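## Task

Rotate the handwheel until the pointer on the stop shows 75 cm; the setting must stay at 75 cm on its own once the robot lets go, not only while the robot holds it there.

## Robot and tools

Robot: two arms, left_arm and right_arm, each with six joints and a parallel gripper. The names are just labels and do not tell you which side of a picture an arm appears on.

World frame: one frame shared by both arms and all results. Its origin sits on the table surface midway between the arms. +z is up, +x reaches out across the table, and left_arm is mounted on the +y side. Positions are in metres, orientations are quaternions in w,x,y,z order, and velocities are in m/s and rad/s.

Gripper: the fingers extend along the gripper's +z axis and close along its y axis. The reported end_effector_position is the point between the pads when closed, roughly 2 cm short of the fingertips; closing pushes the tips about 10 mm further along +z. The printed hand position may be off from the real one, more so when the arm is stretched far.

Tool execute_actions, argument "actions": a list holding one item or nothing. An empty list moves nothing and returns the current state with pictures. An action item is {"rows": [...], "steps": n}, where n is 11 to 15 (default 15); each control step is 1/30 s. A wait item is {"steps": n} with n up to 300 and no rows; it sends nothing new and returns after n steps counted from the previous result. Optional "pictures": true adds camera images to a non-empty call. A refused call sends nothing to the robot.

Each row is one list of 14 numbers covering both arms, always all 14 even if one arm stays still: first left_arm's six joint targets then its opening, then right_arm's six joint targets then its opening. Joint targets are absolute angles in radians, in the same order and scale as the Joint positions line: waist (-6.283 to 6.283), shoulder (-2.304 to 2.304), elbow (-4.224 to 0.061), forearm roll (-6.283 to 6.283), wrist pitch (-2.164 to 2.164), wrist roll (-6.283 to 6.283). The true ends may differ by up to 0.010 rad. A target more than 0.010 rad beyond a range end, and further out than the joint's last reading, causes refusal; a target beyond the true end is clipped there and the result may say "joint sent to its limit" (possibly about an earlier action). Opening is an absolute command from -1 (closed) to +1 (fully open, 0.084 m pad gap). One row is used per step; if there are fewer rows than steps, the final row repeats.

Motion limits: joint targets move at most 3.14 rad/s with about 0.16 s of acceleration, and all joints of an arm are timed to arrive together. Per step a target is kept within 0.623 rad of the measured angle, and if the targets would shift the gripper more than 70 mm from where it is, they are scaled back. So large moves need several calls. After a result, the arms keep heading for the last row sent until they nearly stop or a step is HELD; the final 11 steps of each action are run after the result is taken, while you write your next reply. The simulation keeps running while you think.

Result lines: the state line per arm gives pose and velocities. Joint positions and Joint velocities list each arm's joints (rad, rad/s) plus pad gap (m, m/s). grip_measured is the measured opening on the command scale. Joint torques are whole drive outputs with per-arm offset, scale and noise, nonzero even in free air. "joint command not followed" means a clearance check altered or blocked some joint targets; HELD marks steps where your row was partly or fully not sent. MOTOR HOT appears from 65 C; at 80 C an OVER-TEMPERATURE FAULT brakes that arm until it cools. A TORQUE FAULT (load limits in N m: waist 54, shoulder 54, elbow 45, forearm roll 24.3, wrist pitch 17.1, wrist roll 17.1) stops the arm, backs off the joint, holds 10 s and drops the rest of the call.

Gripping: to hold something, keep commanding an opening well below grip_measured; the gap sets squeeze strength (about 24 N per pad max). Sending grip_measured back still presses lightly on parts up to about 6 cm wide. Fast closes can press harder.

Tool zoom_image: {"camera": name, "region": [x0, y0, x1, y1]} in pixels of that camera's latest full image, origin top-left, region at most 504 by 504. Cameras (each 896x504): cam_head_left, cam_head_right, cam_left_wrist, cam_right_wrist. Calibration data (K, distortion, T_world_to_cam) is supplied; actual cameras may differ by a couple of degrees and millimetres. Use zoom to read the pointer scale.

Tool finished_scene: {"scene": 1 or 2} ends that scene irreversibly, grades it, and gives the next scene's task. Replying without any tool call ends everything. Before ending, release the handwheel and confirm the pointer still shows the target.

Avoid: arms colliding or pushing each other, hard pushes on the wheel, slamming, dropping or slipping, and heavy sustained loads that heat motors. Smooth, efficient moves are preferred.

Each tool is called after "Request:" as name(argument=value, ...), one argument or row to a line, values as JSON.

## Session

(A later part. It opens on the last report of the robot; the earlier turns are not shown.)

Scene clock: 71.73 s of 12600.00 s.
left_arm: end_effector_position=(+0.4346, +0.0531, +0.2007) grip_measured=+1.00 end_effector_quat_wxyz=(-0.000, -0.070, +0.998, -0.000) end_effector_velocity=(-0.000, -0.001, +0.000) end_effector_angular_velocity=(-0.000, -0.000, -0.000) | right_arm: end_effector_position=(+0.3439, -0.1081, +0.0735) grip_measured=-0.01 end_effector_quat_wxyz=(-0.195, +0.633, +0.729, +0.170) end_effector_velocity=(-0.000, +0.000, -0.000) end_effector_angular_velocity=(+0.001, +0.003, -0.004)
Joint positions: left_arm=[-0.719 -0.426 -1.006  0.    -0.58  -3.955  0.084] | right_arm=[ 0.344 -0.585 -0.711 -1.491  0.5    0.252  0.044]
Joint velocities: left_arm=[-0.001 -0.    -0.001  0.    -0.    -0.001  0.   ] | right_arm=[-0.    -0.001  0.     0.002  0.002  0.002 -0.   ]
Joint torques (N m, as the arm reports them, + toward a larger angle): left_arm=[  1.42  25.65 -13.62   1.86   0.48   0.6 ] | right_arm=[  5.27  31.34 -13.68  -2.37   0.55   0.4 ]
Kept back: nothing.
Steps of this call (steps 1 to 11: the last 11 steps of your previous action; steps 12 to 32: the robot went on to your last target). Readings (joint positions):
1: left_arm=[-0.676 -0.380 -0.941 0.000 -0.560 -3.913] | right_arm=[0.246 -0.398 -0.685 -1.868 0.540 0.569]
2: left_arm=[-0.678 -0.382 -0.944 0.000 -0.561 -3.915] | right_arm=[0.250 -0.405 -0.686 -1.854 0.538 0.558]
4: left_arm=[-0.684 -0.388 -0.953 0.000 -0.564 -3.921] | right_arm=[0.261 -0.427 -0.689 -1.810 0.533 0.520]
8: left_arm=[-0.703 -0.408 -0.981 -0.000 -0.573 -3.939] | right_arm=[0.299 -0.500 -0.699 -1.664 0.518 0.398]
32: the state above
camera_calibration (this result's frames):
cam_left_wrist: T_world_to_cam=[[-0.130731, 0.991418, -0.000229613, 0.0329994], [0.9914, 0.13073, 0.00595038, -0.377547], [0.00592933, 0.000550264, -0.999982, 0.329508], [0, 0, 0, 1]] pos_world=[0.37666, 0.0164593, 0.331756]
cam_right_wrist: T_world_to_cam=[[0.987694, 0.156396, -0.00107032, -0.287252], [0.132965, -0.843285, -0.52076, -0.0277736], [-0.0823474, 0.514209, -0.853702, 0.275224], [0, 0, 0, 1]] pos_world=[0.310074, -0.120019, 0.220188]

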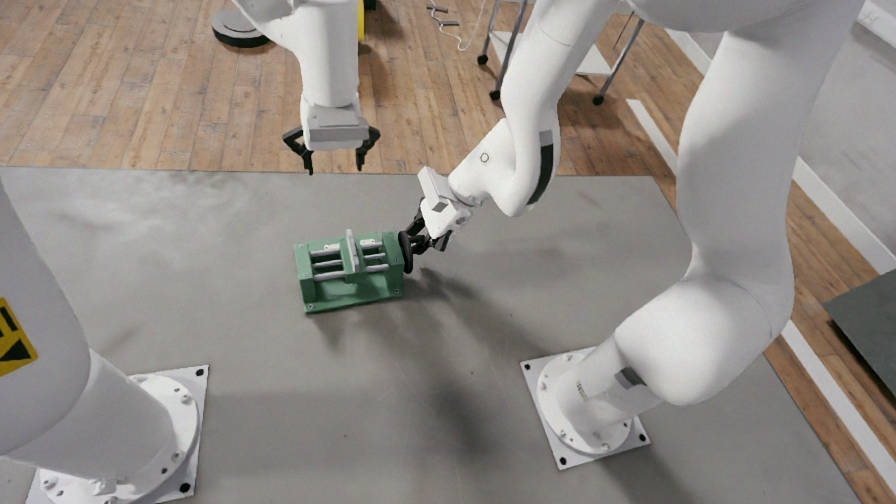

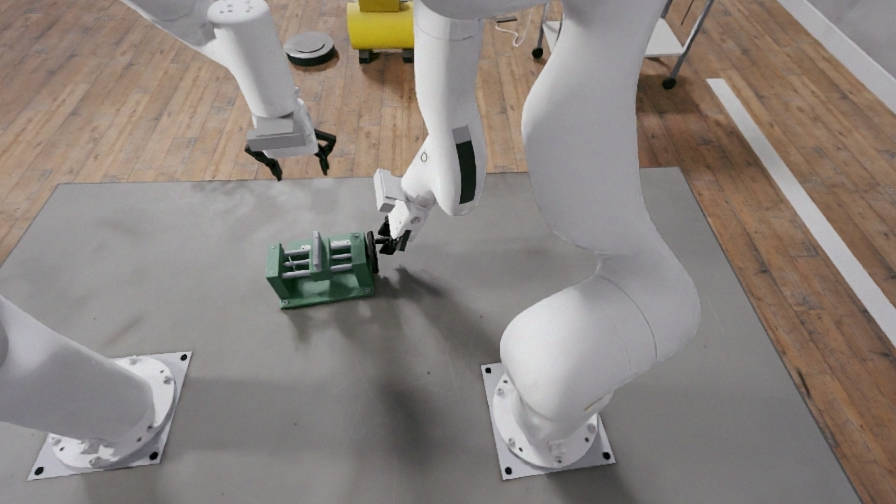

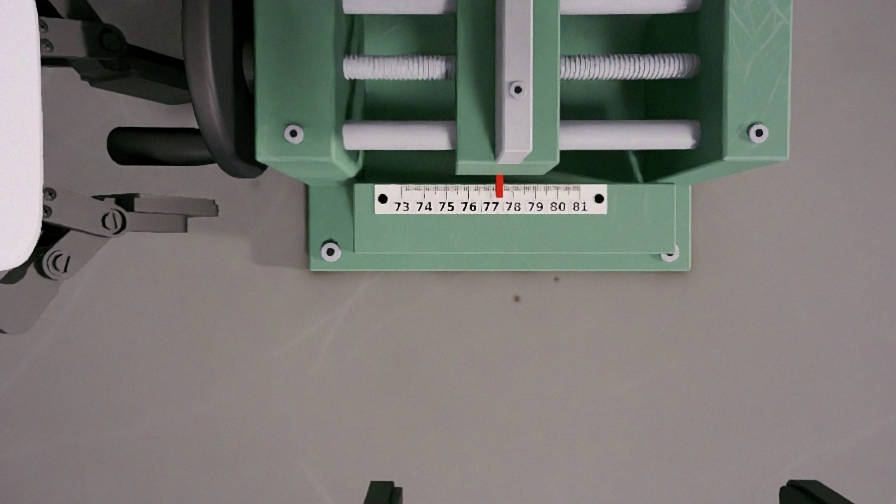

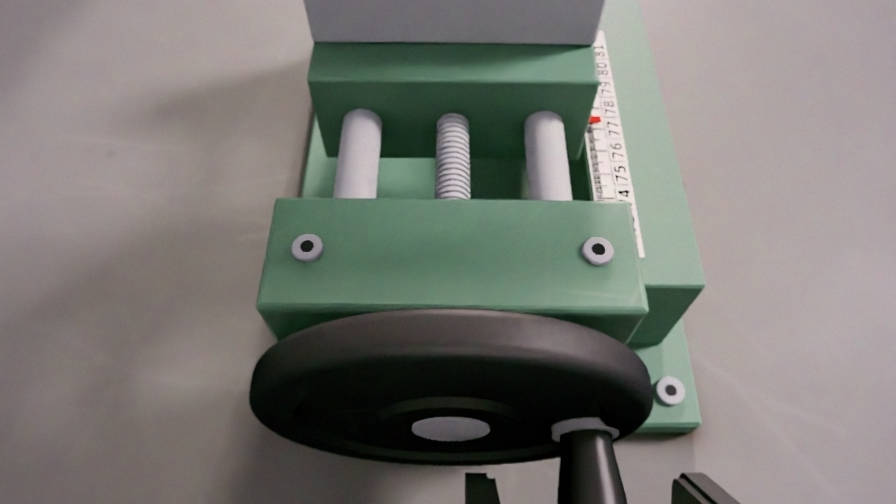

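Request:
zoom_image(
  camera="cam_right_wrist",
  region=[400, 400, 640, 460],
)

Request:
zoom_image(
  camera="cam_right_wrist",
  region=[455, 454, 575, 504],
)

Request:
zoom_image(
  camera="cam_right_wrist",
  region=[600, 454, 720, 504],
)

Request:
zoom_image(
  camera="cam_right_wrist",
  region=[240, 220, 680, 420],
)

Region (400, 400, 640, 460) of cam_right_wrist's 896x504 image, scaled by 2.100, with more detail than that image has; it fills the top 126 rows of this view, and the rest is white.

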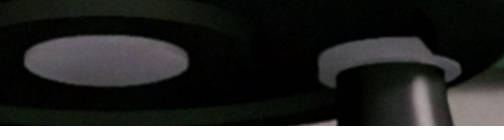

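Region (455, 454, 575, 504) of cam_right_wrist's 896x504 image, scaled by 4.200, with more detail than that image has; it fills the top 210 rows of this view, and the rest is white.

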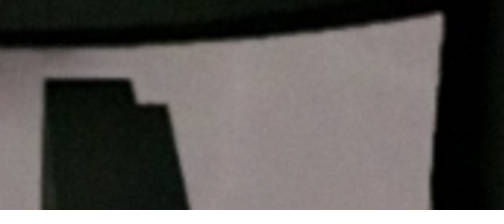

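Region (600, 454, 720, 504) of cam_right_wrist's 896x504 image, scaled by 4.200, with more detail than that image has; it fills the top 210 rows of this view, and the rest is white.

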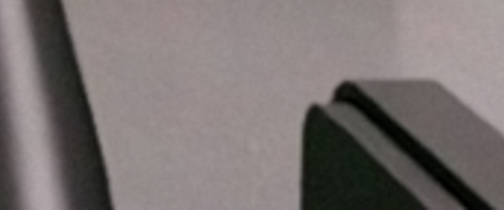

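Region (240, 220, 680, 420) of cam_right_wrist's 896x504 image, scaled by 1.145, with more detail than that image has; it fills the top 229 rows of this view, and the rest is white.

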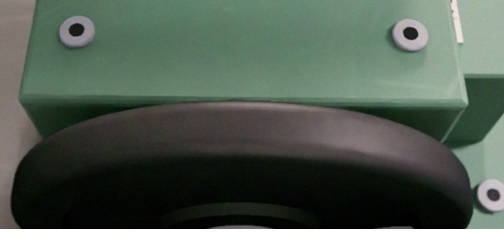

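Request:
execute_actions(
  actions=[
    {"rows": [[-0.7187,-0.4256,-1.0060,0,-0.5804,-3.9550,1,0.3438,-0.5853,-0.7107,-1.4909,0.4998,0.2519,-0.25],[-0.7187,-0.4256,-1.0060,0,-0.5804,-3.9550,1,0.3438,-0.5853,-0.7107,-1.4909,0.4998,0.2519,-0.42],[-0.7187,-0.4256,-1.0060,0,-0.5804,-3.9550,1,0.3438,-0.5853,-0.7107,-1.4909,0.4998,0.2519,-0.5],[-0.7187,-0.4256,-1.0060,0,-0.5804,-3.9550,1,0.3438,-0.5853,-0.7107,-1.4909,0.4998,0.2519,-0.54],[-0.7187,-0.4256,-1.0060,0,-0.5804,-3.9550,1,0.3438,-0.5853,-0.7107,-1.4909,0.4998,0.2519,-0.57],[-0.7187,-0.4256,-1.0060,0,-0.5804,-3.9550,1,0.3438,-0.5853,-0.7107,-1.4909,0.4998,0.2519,-0.60],[-0.7187,-0.4256,-1.0060,0,-0.5804,-3.9550,1,0.3438,-0.5853,-0.7107,-1.4909,0.4998,0.2519,-0.62],[-0.7187,-0.4256,-1.0060,0,-0.5804,-3.9550,1,0.3438,-0.5853,-0.7107,-1.4909,0.4998,0.2519,-0.64],[-0.7187,-0.4256,-1.0060,0,-0.5804,-3.9550,1,0.3438,-0.5853,-0.7107,-1.4909,0.4998,0.2519,-0.66],[-0.7187,-0.4256,-1.0060,0,-0.5804,-3.9550,1,0.3438,-0.5853,-0.7107,-1.4909,0.4998,0.2519,-0.68],[-0.7187,-0.4256,-1.0060,0,-0.5804,-3.9550,1,0.3438,-0.5853,-0.7107,-1.4909,0.4998,0.2519,-0.70],[-0.7187,-0.4256,-1.0060,0,-0.5804,-3.9550,1,0.3438,-0.5853,-0.7107,-1.4909,0.4998,0.2519,-0.72],[-0.7187,-0.4256,-1.0060,0,-0.5804,-3.9550,1,0.3438,-0.5853,-0.7107,-1.4909,0.4998,0.2519,-0.74],[-0.7187,-0.4256,-1.0060,0,-0.5804,-3.9550,1,0.3438,-0.5853,-0.7107,-1.4909,0.4998,0.2519,-0.76],[-0.7187,-0.4256,-1.0060,0,-0.5804,-3.9550,1,0.3438,-0.5853,-0.7107,-1.4909,0.4998,0.2519,-0.78]], "steps": 15},
  ],
)

Request:
execute_actions(
  actions=[
    {"steps": 16},
  ],
  pictures=true,
)

Scene clock: 77.67 s of 12600.00 s.
left_arm: end_effector_position=(+0.4346, +0.0530, +0.2007) grip_measured=+1.00 end_effector_quat_wxyz=(-0.000, -0.070, +0.998, -0.000) end_effector_velocity=(+0.000, +0.000, +0.000) end_effector_angular_velocity=(-0.000, -0.000, +0.000) | right_arm: end_effector_position=(+0.3439, -0.1081, +0.0735) grip_measured=-0.50 end_effector_quat_wxyz=(-0.195, +0.633, +0.729, +0.170) end_effector_velocity=(-0.000, -0.000, -0.000) end_effector_angular_velocity=(-0.000, +0.001, -0.001)
Joint positions: left_arm=[-0.719 -0.426 -1.006 -0.    -0.58  -3.955  0.084] | right_arm=[ 0.344 -0.585 -0.711 -1.491  0.5    0.252  0.022]
Joint velocities: left_arm=[ 0.  0.  0.  0.  0.  0. -0.] | right_arm=[-0.001  0.     0.001  0.     0.     0.    -0.095]
Joint torques (N m, as the arm reports them, + toward a larger angle): left_arm=[  3.72  25.13 -13.49   2.31   0.56   0.39] | right_arm=[  5.58  31.23 -13.33  -2.48   0.43   0.49]
Steps of this call (steps 1 to 15: the robot went on to your last target; steps 16 to 174: nothing new was sent; steps 175 to 178: the first 4 steps of this action). Readings (joint positions):
175: left_arm=[-0.719 -0.426 -1.006 0.000 -0.580 -3.955] | right_arm=[0.344 -0.585 -0.711 -1.491 0.500 0.252]
176: left_arm=[-0.719 -0.426 -1.006 -0.000 -0.580 -3.955] | right_arm=[0.344 -0.585 -0.711 -1.491 0.500 0.252]
178: the state above

Scene clock: 78.20 s of 12600.00 s.
left_arm: end_effector_position=(+0.4346, +0.0530, +0.2007) grip_measured=+1.00 end_effector_quat_wxyz=(-0.000, -0.070, +0.998, -0.000) end_effector_velocity=(-0.000, +0.000, -0.000) end_effector_angular_velocity=(+0.001, +0.001, -0.000) | right_arm: end_effector_position=(+0.3439, -0.1081, +0.0735) grip_measured=-0.65 end_effector_quat_wxyz=(-0.195, +0.633, +0.729, +0.170) end_effector_velocity=(+0.001, +0.000, +0.000) end_effector_angular_velocity=(+0.000, -0.001, -0.001)
Joint positions: left_arm=[-0.719 -0.426 -1.006 -0.    -0.58  -3.955  0.084] | right_arm=[ 0.344 -0.585 -0.711 -1.491  0.5    0.252  0.016]
Joint velocities: left_arm=[-0.    -0.     0.001  0.    -0.    -0.    -0.   ] | right_arm=[-0.     0.    -0.001  0.001 -0.    -0.    -0.   ]
Joint torques (N m, as the arm reports them, + toward a larger angle): left_arm=[  1.83  27.06 -13.7    2.02   0.61   0.57] | right_arm=[  6.11  30.56 -12.94  -1.99   0.61   0.46]
Kept back: nothing.
Steps of this call (steps 1 to 11: the last 11 steps of your previous action; steps 12 to 15: the robot went on to your last target; step 16: nothing new was sent). Readings (joint positions):
1: left_arm=[-0.719 -0.426 -1.006 -0.000 -0.580 -3.955] | right_arm=[0.344 -0.585 -0.711 -1.491 0.500 0.252]
2: left_arm=[-0.719 -0.426 -1.006 0.000 -0.580 -3.955] | right_arm=[0.344 -0.585 -0.711 -1.491 0.500 0.252]
4: left_arm=[-0.719 -0.426 -1.006 0.000 -0.580 -3.955] | right_arm=[0.344 -0.585 -0.711 -1.491 0.500 0.252]
8: left_arm=[-0.719 -0.426 -1.006 -0.000 -0.580 -3.955] | right_arm=[0.344 -0.585 -0.711 -1.491 0.500 0.252]
16: the state above
All arms were judged still, so your last target was given up. Only a new action makes them travel on or press farther. Fingers that are still opening or closing keep moving.
camera_calibration (this result's frames):
cam_left_wrist: T_world_to_cam=[[-0.130723, 0.991419, -0.000231907, 0.0330046], [0.991401, 0.130722, 0.0059524, -0.377546], [0.00593164, 0.000548204, -0.999982, 0.329506], [0, 0, 0, 1]] pos_world=[0.37666, 0.0164516, 0.331755]
cam_right_wrist: T_world_to_cam=[[0.987705, 0.156327, -0.00104349, -0.287297], [0.132925, -0.843323, -0.520708, -0.0277797], [-0.0822807, 0.514167, -0.853734, 0.275184], [0, 0, 0, 1]] pos_world=[0.310099, -0.120006, 0.220169]

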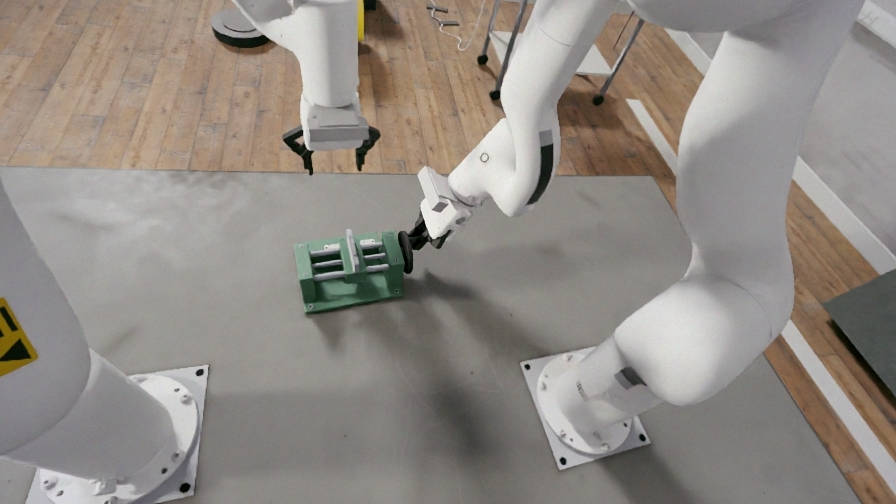

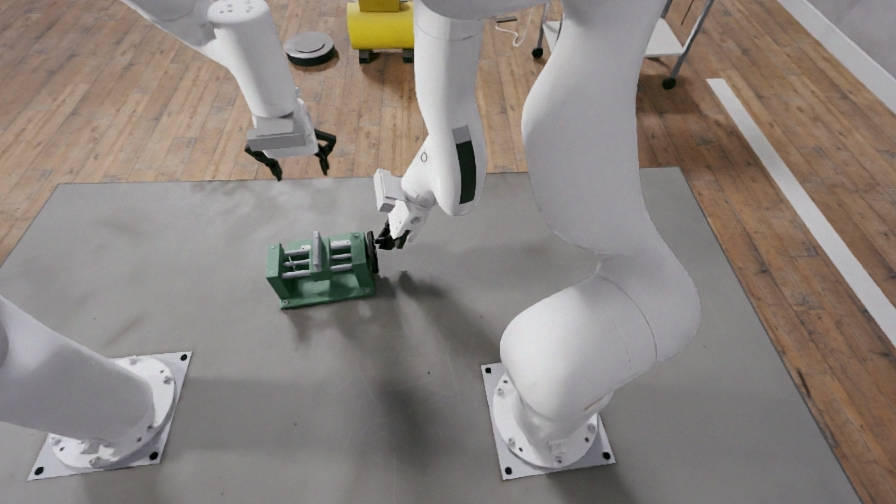

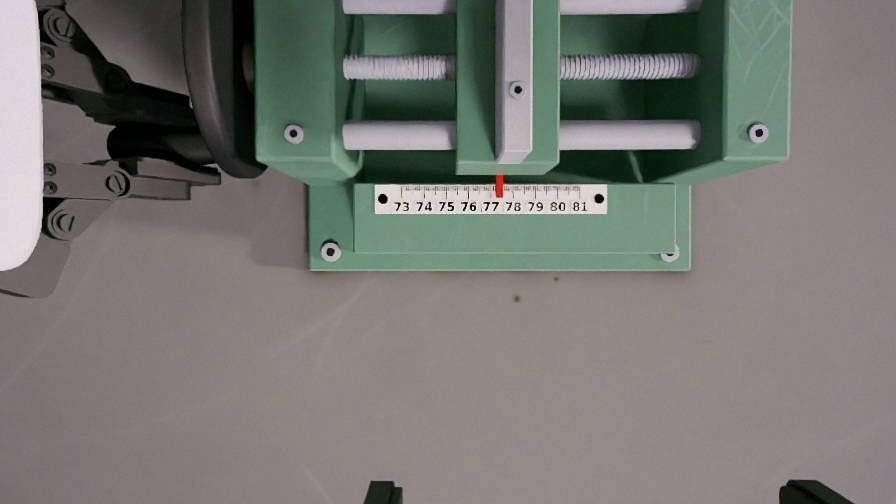

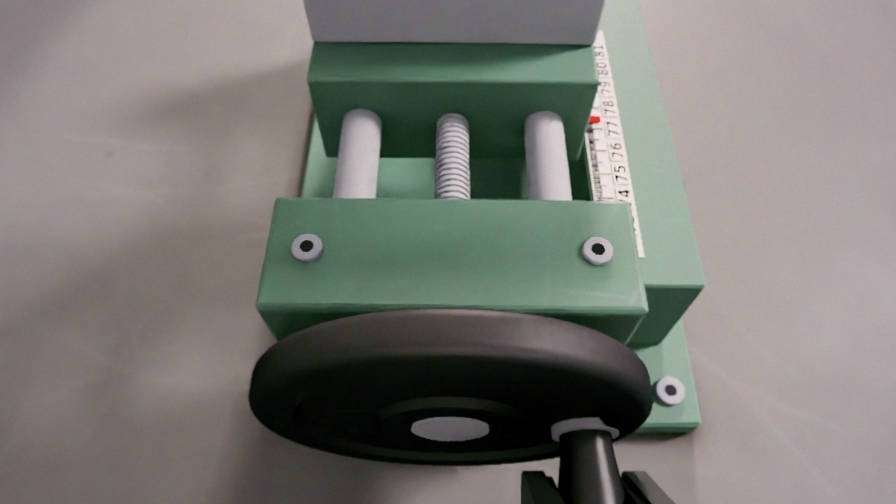

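Request:
zoom_image(
  camera="cam_left_wrist",
  region=[430, 165, 530, 220],
)

Region (430, 165, 530, 220) of cam_left_wrist's 896x504 image, scaled by 5.040, with more detail than that image has; it fills the top 277 rows of this view, and the rest is white.

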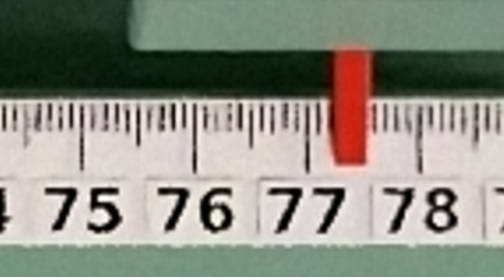

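Request:
execute_actions(
  actions=[
    {"rows": [[-0.7187,-0.4256,-1.0060,0,-0.5804,-3.9550,1,0.3439,-0.5858,-0.7106,-1.4892,0.4997,0.2501,-0.8],[-0.7187,-0.4256,-1.0060,0,-0.5804,-3.9550,1,0.3439,-0.5875,-0.7108,-1.4866,0.4998,0.2472,-0.8],[-0.7187,-0.4256,-1.0060,0,-0.5804,-3.9550,1,0.3440,-0.5903,-0.7112,-1.4821,0.5000,0.2422,-0.8],[-0.7187,-0.4256,-1.0060,0,-0.5804,-3.9550,1,0.3441,-0.5939,-0.7115,-1.4761,0.5003,0.2354,-0.8],[-0.7187,-0.4256,-1.0060,0,-0.5804,-3.9550,1,0.3443,-0.5984,-0.7118,-1.4681,0.5006,0.2265,-0.8],[-0.7187,-0.4256,-1.0060,0,-0.5804,-3.9550,1,0.3446,-0.6034,-0.7117,-1.4584,0.5011,0.2158,-0.8],[-0.7187,-0.4256,-1.0060,0,-0.5804,-3.9550,1,0.3451,-0.6091,-0.7112,-1.4469,0.5017,0.2032,-0.8],[-0.7187,-0.4256,-1.0060,0,-0.5804,-3.9550,1,0.3459,-0.6148,-0.7102,-1.4339,0.5025,0.1893,-0.8],[-0.7187,-0.4256,-1.0060,0,-0.5804,-3.9550,1,0.3468,-0.6205,-0.7083,-1.4195,0.5035,0.1739,-0.8],[-0.7187,-0.4256,-1.0060,0,-0.5804,-3.9550,1,0.3480,-0.6257,-0.7057,-1.4044,0.5047,0.1580,-0.8],[-0.7187,-0.4256,-1.0060,0,-0.5804,-3.9550,1,0.3495,-0.6306,-0.7022,-1.3883,0.5061,0.1412,-0.8],[-0.7187,-0.4256,-1.0060,0,-0.5804,-3.9550,1,0.3511,-0.6348,-0.6980,-1.3718,0.5076,0.1243,-0.8]], "steps": 12},
  ],
)

Request:
execute_actions(
  actions=[
    {"rows": [[-0.7187,-0.4256,-1.0060,0,-0.5804,-3.9550,1,0.3530,-0.6381,-0.6931,-1.3558,0.5093,0.1080,-0.8],[-0.7187,-0.4256,-1.0060,0,-0.5804,-3.9550,1,0.3550,-0.6405,-0.6876,-1.3399,0.5110,0.0921,-0.8],[-0.7187,-0.4256,-1.0060,0,-0.5804,-3.9550,1,0.3571,-0.6421,-0.6817,-1.3250,0.5128,0.0774,-0.8],[-0.7187,-0.4256,-1.0060,0,-0.5804,-3.9550,1,0.3592,-0.6428,-0.6758,-1.3116,0.5144,0.0644,-0.8],[-0.7187,-0.4256,-1.0060,0,-0.5804,-3.9550,1,0.3613,-0.6428,-0.6699,-1.2994,0.5160,0.0528,-0.8],[-0.7187,-0.4256,-1.0060,0,-0.5804,-3.9550,1,0.3632,-0.6422,-0.6642,-1.2887,0.5173,0.0428,-0.8],[-0.7187,-0.4256,-1.0060,0,-0.5804,-3.9550,1,0.3650,-0.6412,-0.6590,-1.2800,0.5185,0.0347,-0.8],[-0.7187,-0.4256,-1.0060,0,-0.5804,-3.9550,1,0.3665,-0.6402,-0.6546,-1.2728,0.5194,0.0281,-0.8],[-0.7187,-0.4256,-1.0060,0,-0.5804,-3.9550,1,0.3677,-0.6389,-0.6511,-1.2676,0.5201,0.0236,-0.8],[-0.7187,-0.4256,-1.0060,0,-0.5804,-3.9550,1,0.3686,-0.6380,-0.6483,-1.2637,0.5207,0.0201,-0.8],[-0.7187,-0.4256,-1.0060,0,-0.5804,-3.9550,1,0.3691,-0.6375,-0.6468,-1.2614,0.5210,0.0181,-0.8],[-0.7187,-0.4256,-1.0060,0,-0.5804,-3.9550,1,0.3693,-0.6373,-0.6462,-1.2606,0.5211,0.0174,-0.8]], "steps": 12},
  ],
)

Request:
execute_actions(
  actions=[
    {"steps": 26},
  ],
  pictures=true,
)

Scene clock: 89.20 s of 12600.00 s.
left_arm: end_effector_position=(+0.4346, +0.0530, +0.2007) grip_measured=+1.00 end_effector_quat_wxyz=(-0.000, -0.070, +0.998, -0.000) end_effector_velocity=(-0.000, +0.000, -0.000) end_effector_angular_velocity=(+0.000, +0.000, -0.001) | right_arm: end_effector_position=(+0.3439, -0.1081, +0.0735) grip_measured=-0.65 end_effector_quat_wxyz=(-0.195, +0.633, +0.729, +0.170) end_effector_velocity=(-0.001, -0.000, -0.001) end_effector_angular_velocity=(+0.000, +0.003, -0.001)
Joint positions: left_arm=[-0.719 -0.426 -1.006  0.    -0.58  -3.955  0.084] | right_arm=[ 0.344 -0.585 -0.711 -1.491  0.5    0.252  0.016]
Joint velocities: left_arm=[ 0.    -0.     0.     0.    -0.     0.001 -0.   ] | right_arm=[-0.    -0.002  0.002  0.002  0.001 -0.001 -0.   ]
Joint torques (N m, as the arm reports them, + toward a larger angle): left_arm=[  2.73  26.85 -13.71   1.93   0.59   0.6 ] | right_arm=[  7.1   29.82 -12.09  -2.05   0.69   0.46]
Steps of this call (steps 1 to 329: nothing new was sent; step 330: the first step of this action). Readings (joint positions):
330: the state above

Scene clock: 89.60 s of 12600.00 s.
left_arm: end_effector_position=(+0.4346, +0.0530, +0.2007) grip_measured=+1.00 end_effector_quat_wxyz=(-0.000, -0.070, +0.998, -0.000) end_effector_velocity=(-0.000, -0.000, +0.000) end_effector_angular_velocity=(-0.000, -0.000, +0.000) | right_arm: end_effector_position=(+0.3370, -0.1090, +0.0568) grip_measured=-0.65 end_effector_quat_wxyz=(-0.197, +0.633, +0.729, +0.169) end_effector_velocity=(-0.055, -0.008, -0.074) end_effector_angular_velocity=(+0.003, +0.013, -0.000)
Joint positions: left_arm=[-0.719 -0.426 -1.006 -0.    -0.58  -3.955  0.084] | right_arm=[ 0.348 -0.623 -0.704 -1.411  0.506  0.164  0.015]
Joint velocities: left_arm=[-0. -0. -0. -0.  0. -0. -0.] | right_arm=[ 0.036 -0.142  0.091  0.431  0.041 -0.451  0.   ]
Joint torques (N m, as the arm reports them, + toward a larger angle): left_arm=[  0.71  26.7  -13.96   1.8    0.64   0.56] | right_arm=[  2.93  26.1  -19.31   0.54  -0.8    0.21]
Steps of this call (steps 1 to 11: the last 11 steps of your previous action; step 12: the first step of this action). Readings (joint positions):
12: the state above

Scene clock: 90.47 s of 12600.00 s.
left_arm: end_effector_position=(+0.4346, +0.0530, +0.2007) grip_measured=+1.00 end_effector_quat_wxyz=(-0.000, -0.070, +0.998, -0.000) end_effector_velocity=(-0.000, +0.000, -0.000) end_effector_angular_velocity=(+0.000, +0.001, -0.001) | right_arm: end_effector_position=(+0.3111, -0.1124, +0.0414) grip_measured=-0.65 end_effector_quat_wxyz=(-0.196, +0.633, +0.729, +0.170) end_effector_velocity=(-0.001, -0.001, -0.001) end_effector_angular_velocity=(-0.002, +0.002, -0.002)
Joint positions: left_arm=[-0.719 -0.426 -1.006 -0.    -0.58  -3.955  0.084] | right_arm=[ 0.369 -0.637 -0.647 -1.261  0.522  0.017  0.016]
Joint velocities: left_arm=[-0.     0.     0.001  0.    -0.     0.     0.   ] | right_arm=[ 0.    -0.001  0.001  0.002 -0.001  0.     0.   ]
Joint torques (N m, as the arm reports them, + toward a larger angle): left_arm=[  1.24  27.24 -14.79   1.84   0.8    0.48] | right_arm=[ 8.01 15.31 -6.56 -2.58 -1.18  0.44]
Kept back: nothing.
Steps of this call (steps 1 to 11: the last 11 steps of your previous action; steps 12 to 26: the robot went on to your last target). Readings (joint positions):
1: left_arm=[-0.719 -0.426 -1.006 -0.000 -0.580 -3.955] | right_arm=[0.349 -0.627 -0.701 -1.396 0.508 0.149]
2: left_arm=[-0.719 -0.426 -1.006 -0.000 -0.580 -3.955] | right_arm=[0.351 -0.631 -0.697 -1.381 0.509 0.133]
4: left_arm=[-0.719 -0.426 -1.006 0.000 -0.580 -3.955] | right_arm=[0.354 -0.637 -0.689 -1.350 0.511 0.102]
8: left_arm=[-0.719 -0.426 -1.006 0.000 -0.580 -3.955] | right_arm=[0.362 -0.640 -0.668 -1.297 0.516 0.051]
26: the state above
camera_calibration (this result's frames):
cam_left_wrist: T_world_to_cam=[[-0.130723, 0.991419, -0.000231902, 0.0330046], [0.991401, 0.130722, 0.00595237, -0.377546], [0.00593161, 0.000548205, -0.999982, 0.329506], [0, 0, 0, 1]] pos_world=[0.37666, 0.0164517, 0.331755]
cam_right_wrist: T_world_to_cam=[[0.987695, 0.156388, -0.000800769, -0.254238], [0.133005, -0.842685, -0.52172, -0.0436936], [-0.0822655, 0.515194, -0.853117, 0.247369], [0, 0, 0, 1]] pos_world=[0.277272, -0.124503, 0.188035]

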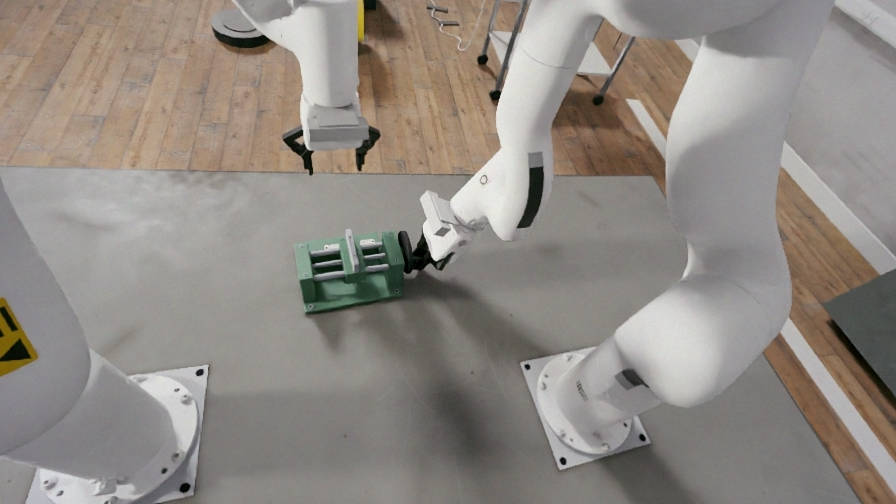

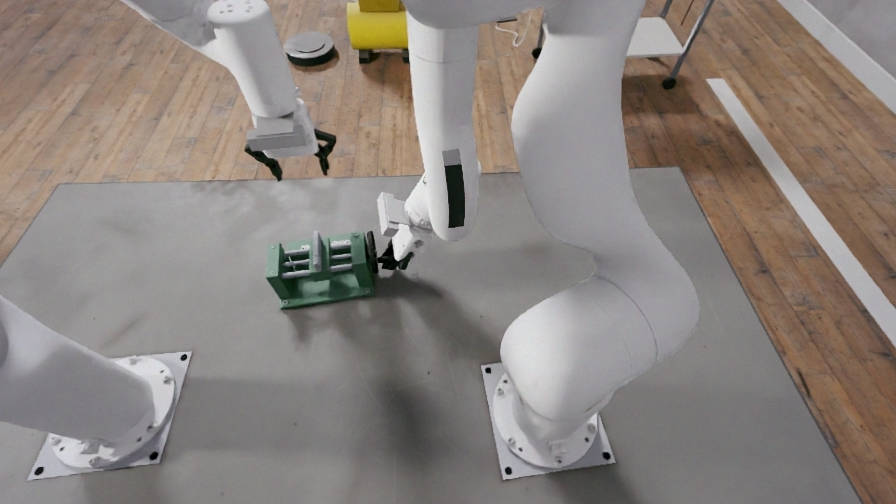

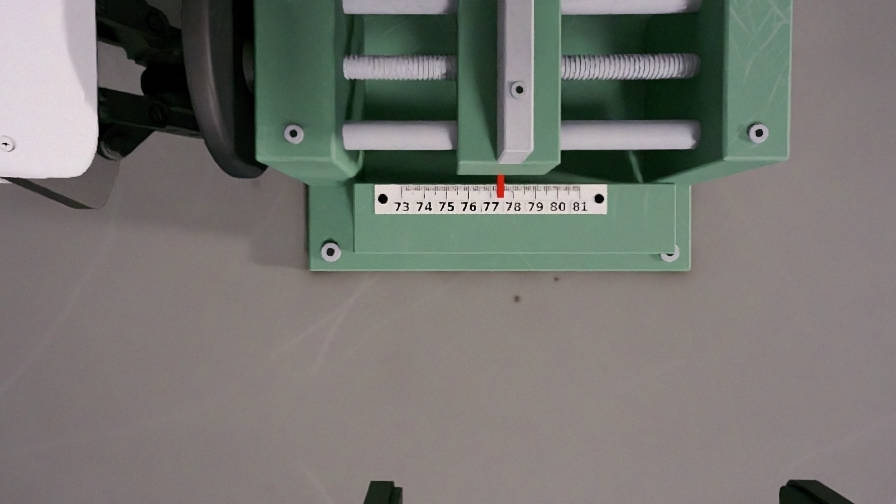

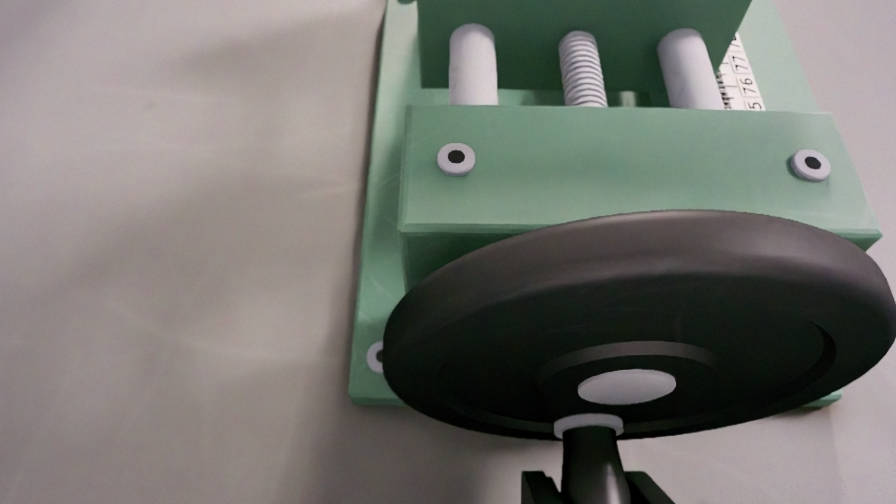

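Request:
zoom_image(
  camera="cam_left_wrist",
  region=[430, 165, 530, 220],
)

Request:
zoom_image(
  camera="cam_right_wrist",
  region=[500, 350, 720, 504],
)

Region (430, 165, 530, 220) of cam_left_wrist's 896x504 image, scaled by 5.040, with more detail than that image has; it fills the top 277 rows of this view, and the rest is white.

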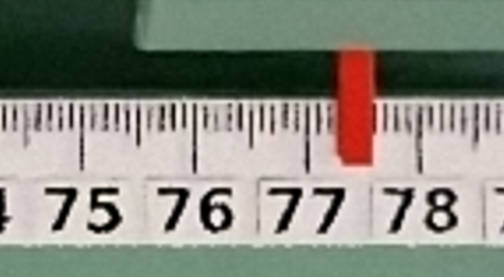

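Region (500, 350, 720, 504) of cam_right_wrist's 896x504 image, scaled by 2.291, with more detail than that image has; it fills the top 353 rows of this view, and the rest is white.

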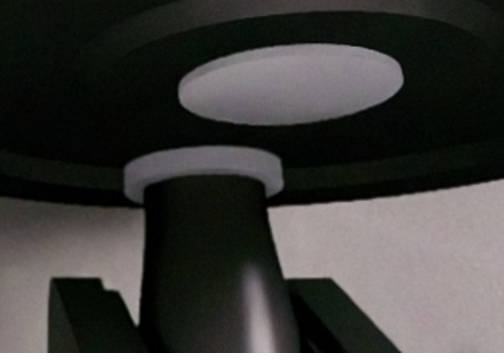

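Request:
execute_actions(
  actions=[],
  pictures=false,
)

Scene clock: 95.03 s of 12600.00 s.
left_arm: end_effector_position=(+0.4346, +0.0530, +0.2007) grip_measured=+1.00 end_effector_quat_wxyz=(-0.000, -0.070, +0.998, -0.000) end_effector_velocity=(+0.000, +0.000, -0.000) end_effector_angular_velocity=(+0.000, +0.000, +0.001) | right_arm: end_effector_position=(+0.3108, -0.1127, +0.0411) grip_measured=-0.65 end_effector_quat_wxyz=(-0.196, +0.633, +0.729, +0.170) end_effector_velocity=(-0.000, -0.000, -0.000) end_effector_angular_velocity=(-0.000, +0.002, -0.002)
Joint positions: left_arm=[-0.719 -0.426 -1.006  0.    -0.58  -3.955  0.084] | right_arm=[ 0.369 -0.637 -0.646 -1.261  0.521  0.017  0.016]
Joint velocities: left_arm=[ 0.001 -0.     0.     0.    -0.    -0.    -0.   ] | right_arm=[ 0.     0.     0.001  0.001  0.     0.002 -0.   ]
Joint torques (N m, as the arm reports them, + toward a larger angle): left_arm=[  1.66  27.71 -13.84   1.66   0.71   0.5 ] | right_arm=[ 4.11 18.37 -6.52 -2.24 -2.31  0.36]
Kept back: nothing.
Steps of this call (steps 1 to 15: the robot went on to your last target; steps 16 to 137: nothing new was sent). Readings (joint positions):
1: left_arm=[-0.719 -0.426 -1.006 -0.000 -0.580 -3.955] | right_arm=[0.369 -0.637 -0.647 -1.261 0.522 0.017]
2: left_arm=[-0.719 -0.426 -1.006 -0.000 -0.580 -3.955] | right_arm=[0.369 -0.637 -0.647 -1.261 0.522 0.017]
4: left_arm=[-0.719 -0.426 -1.006 0.000 -0.580 -3.955] | right_arm=[0.369 -0.637 -0.646 -1.261 0.522 0.017]
8: left_arm=[-0.719 -0.426 -1.006 0.000 -0.580 -3.955] | right_arm=[0.369 -0.637 -0.646 -1.261 0.522 0.017]
137: the state above
All arms were judged still, so your last target was given up. Only a new action makes them travel on or press farther. Fingers that are still opening or closing keep moving.

Request:
execute_actions(
  actions=[
    {"rows": [[-0.7187,-0.4256,-1.0060,0,-0.5804,-3.9550,1,0.3693,-0.6350,-0.6458,-1.2639,0.5208,0.0212,-0.8]], "steps": 11},
  ],
)

Request:
execute_actions(
  actions=[
    {"steps": 24},
  ],
)

Request:
execute_actions(
  actions=[
    {"steps": 20},
  ],
  pictures=true,
)

Scene clock: 96.77 s of 12600.00 s.
left_arm: end_effector_position=(+0.4346, +0.0530, +0.2007) grip_measured=+1.00 end_effector_quat_wxyz=(-0.000, -0.070, +0.998, -0.000) end_effector_velocity=(+0.000, -0.000, +0.000) end_effector_angular_velocity=(-0.001, -0.001, +0.001) | right_arm: end_effector_position=(+0.3108, -0.1127, +0.0411) grip_measured=-0.65 end_effector_quat_wxyz=(-0.196, +0.633, +0.729, +0.170) end_effector_velocity=(-0.000, -0.000, -0.000) end_effector_angular_velocity=(-0.001, -0.000, +0.002)
Joint positions: left_arm=[-0.719 -0.426 -1.006 -0.    -0.58  -3.955  0.084] | right_arm=[ 0.369 -0.637 -0.646 -1.261  0.521  0.017  0.016]
Joint velocities: left_arm=[ 0.     0.    -0.001  0.     0.    -0.     0.   ] | right_arm=[-0.    -0.     0.001 -0.001 -0.001 -0.002 -0.   ]
Joint torques (N m, as the arm reports them, + toward a larger angle): left_arm=[  1.9   24.99 -13.91   1.82   0.69   0.59] | right_arm=[ 3.3  17.99 -6.77 -1.89 -2.21  0.5 ]
Kept back: the last 11 steps of this action.
Steps of this call (steps 1 to 52: nothing new was sent). Readings (joint positions):
1: left_arm=[-0.719 -0.426 -1.006 -0.000 -0.580 -3.955] | right_arm=[0.369 -0.637 -0.646 -1.261 0.521 0.017]
2: left_arm=[-0.719 -0.426 -1.006 -0.000 -0.580 -3.955] | right_arm=[0.369 -0.637 -0.646 -1.261 0.521 0.017]
4: left_arm=[-0.719 -0.426 -1.006 0.000 -0.580 -3.955] | right_arm=[0.369 -0.637 -0.646 -1.261 0.521 0.017]
8: left_arm=[-0.719 -0.426 -1.006 0.000 -0.580 -3.955] | right_arm=[0.369 -0.637 -0.646 -1.261 0.521 0.017]
52: the state above

Scene clock: 97.57 s of 12600.00 s.
left_arm: end_effector_position=(+0.4346, +0.0530, +0.2007) grip_measured=+1.00 end_effector_quat_wxyz=(-0.000, -0.070, +0.998, -0.000) end_effector_velocity=(+0.000, -0.000, +0.000) end_effector_angular_velocity=(-0.000, -0.000, -0.000) | right_arm: end_effector_position=(+0.3106, -0.1128, +0.0417) grip_measured=-0.65 end_effector_quat_wxyz=(-0.196, +0.633, +0.729, +0.169) end_effector_velocity=(+0.000, +0.001, +0.000) end_effector_angular_velocity=(+0.002, -0.000, +0.000)
Joint positions: left_arm=[-0.719 -0.426 -1.006 -0.    -0.58  -3.955  0.084] | right_arm=[ 0.369 -0.635 -0.646 -1.264  0.52   0.021  0.016]
Joint velocities: left_arm=[ 0.    -0.    -0.001 -0.     0.     0.001  0.   ] | right_arm=[ 0.     0.    -0.     0.     0.002 -0.    -0.   ]
Joint torques (N m, as the arm reports them, + toward a larger angle): left_arm=[  2.25  25.7  -14.77   2.19   0.51   0.52] | right_arm=[-0.51 31.08 -9.2  -2.71 -1.34  0.41]
Kept back: nothing.
Steps of this call (steps 1 to 11: the last 11 steps of your previous action; steps 12 to 15: the robot went on to your last target; steps 16 to 24: nothing new was sent). Readings (joint positions):
1: left_arm=[-0.719 -0.426 -1.006 0.000 -0.580 -3.955] | right_arm=[0.369 -0.637 -0.646 -1.261 0.521 0.017]
2: left_arm=[-0.719 -0.426 -1.006 0.000 -0.580 -3.955] | right_arm=[0.369 -0.637 -0.646 -1.261 0.521 0.018]
4: left_arm=[-0.719 -0.426 -1.006 -0.000 -0.580 -3.955] | right_arm=[0.369 -0.636 -0.646 -1.263 0.520 0.020]
8: left_arm=[-0.719 -0.426 -1.006 0.000 -0.580 -3.955] | right_arm=[0.370 -0.636 -0.646 -1.264 0.520 0.021]
24: the state above
All arms were judged still, so your last target was given up. Only a new action makes them travel on or press farther. Fingers that are still opening or closing keep moving.

Scene clock: 98.23 s of 12600.00 s.
left_arm: end_effector_position=(+0.4346, +0.0530, +0.2007) grip_measured=+1.00 end_effector_quat_wxyz=(-0.000, -0.070, +0.998, -0.000) end_effector_velocity=(+0.000, +0.000, +0.000) end_effector_angular_velocity=(+0.000, +0.000, +0.001) | right_arm: end_effector_position=(+0.3107, -0.1127, +0.0419) grip_measured=-0.65 end_effector_quat_wxyz=(-0.196, +0.633, +0.729, +0.170) end_effector_velocity=(-0.000, +0.000, +0.000) end_effector_angular_velocity=(+0.000, -0.000, +0.000)
Joint positions: left_arm=[-0.719 -0.426 -1.006  0.    -0.58  -3.955  0.084] | right_arm=[ 0.369 -0.635 -0.646 -1.264  0.521  0.021  0.016]
Joint velocities: left_arm=[ 0.001  0.     0.     0.    -0.    -0.     0.   ] | right_arm=[ 0.  0.  0.  0.  0. -0.  0.]
Joint torques (N m, as the arm reports them, + toward a larger angle): left_arm=[  2.55  25.03 -13.64   2.39   0.69   0.52] | right_arm=[ -0.54  34.41 -11.4   -2.45  -0.86   0.5 ]
Kept back: nothing.
Steps of this call (steps 1 to 20: nothing new was sent). Readings (joint positions):
1: left_arm=[-0.719 -0.426 -1.006 0.000 -0.580 -3.955] | right_arm=[0.369 -0.635 -0.646 -1.264 0.520 0.021]
2: left_arm=[-0.719 -0.426 -1.006 -0.000 -0.580 -3.955] | right_arm=[0.369 -0.635 -0.646 -1.264 0.520 0.021]
4: left_arm=[-0.719 -0.426 -1.006 0.000 -0.580 -3.955] | right_arm=[0.369 -0.635 -0.646 -1.264 0.520 0.021]
8: left_arm=[-0.719 -0.426 -1.006 0.000 -0.580 -3.955] | right_arm=[0.369 -0.635 -0.646 -1.264 0.521 0.021]
20: the state above
camera_calibration (this result's frames):
cam_left_wrist: T_world_to_cam=[[-0.130723, 0.991419, -0.000232052, 0.0330047], [0.991401, 0.130722, 0.00595257, -0.377546], [0.00593182, 0.000548082, -0.999982, 0.329506], [0, 0, 0, 1]] pos_world=[0.37666, 0.0164516, 0.331755]
cam_right_wrist: T_world_to_cam=[[0.98768, 0.156475, -0.00173963, -0.253757], [0.13267, -0.843213, -0.520951, -0.043637], [-0.0829826, 0.514302, -0.853585, 0.248076], [0, 0, 0, 1]] pos_world=[0.277006, -0.124675, 0.18858]

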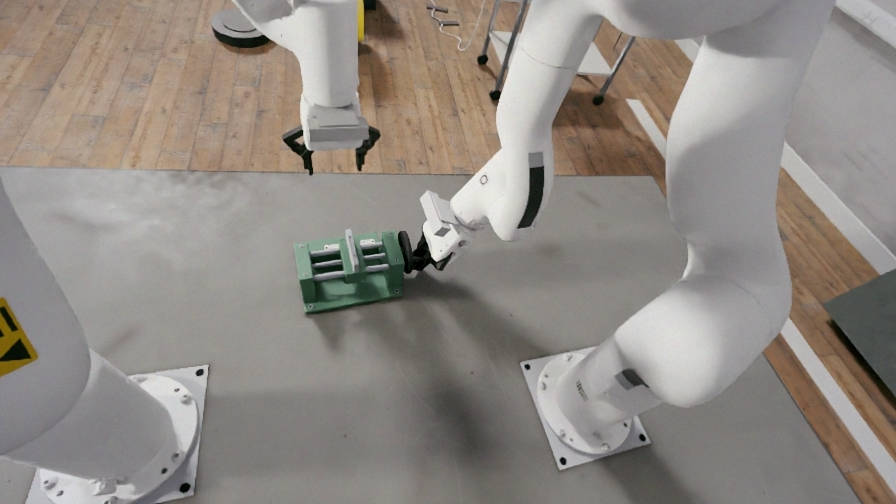

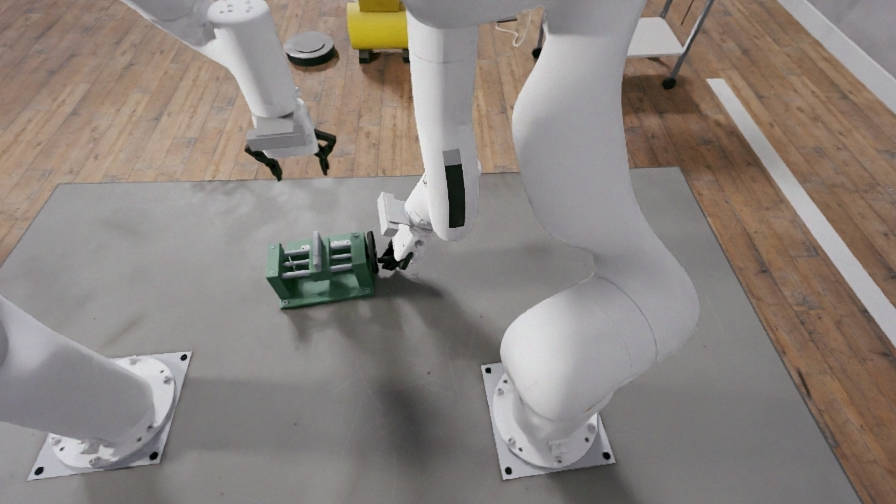

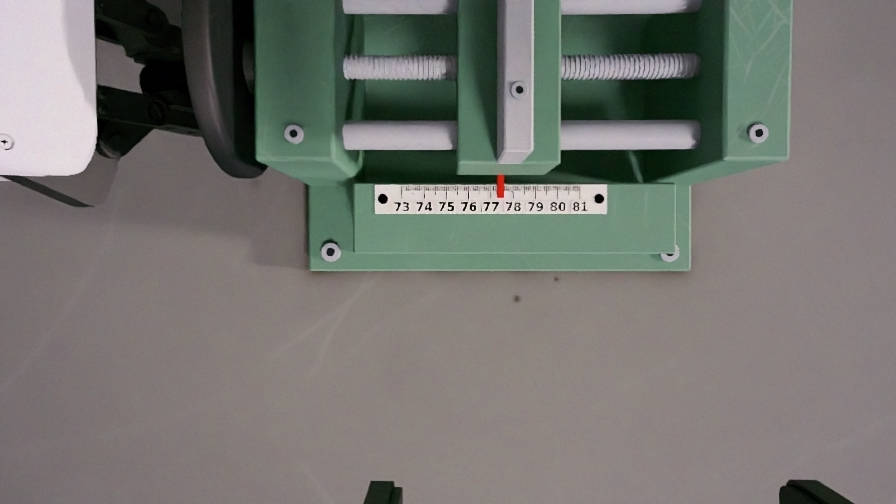

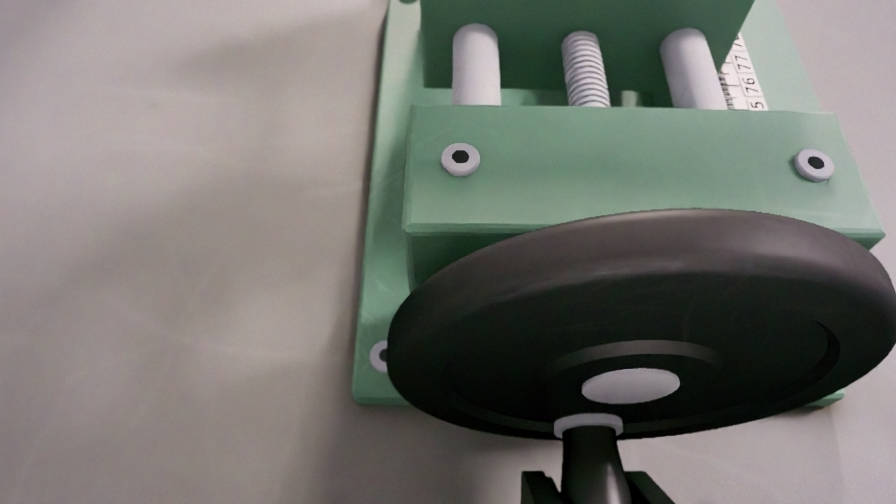

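Request:
zoom_image(
  camera="cam_right_wrist",
  region=[500, 350, 720, 504],
)

Request:
zoom_image(
  camera="cam_right_wrist",
  region=[420, 120, 880, 250],
)

Region (500, 350, 720, 504) of cam_right_wrist's 896x504 image, scaled by 2.291, with more detail than that image has; it fills the top 353 rows of this view, and the rest is white.

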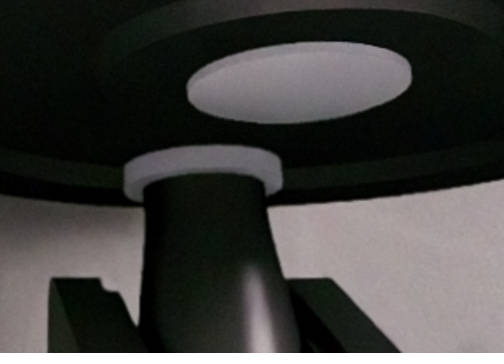

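Region (420, 120, 880, 250) of cam_right_wrist's 896x504 image, scaled by 1.096, with more detail than that image has; it fills the top 142 rows of this view, and the rest is white.

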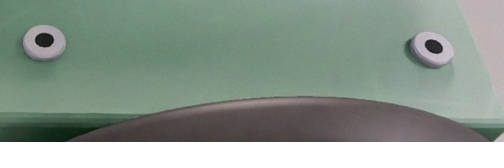

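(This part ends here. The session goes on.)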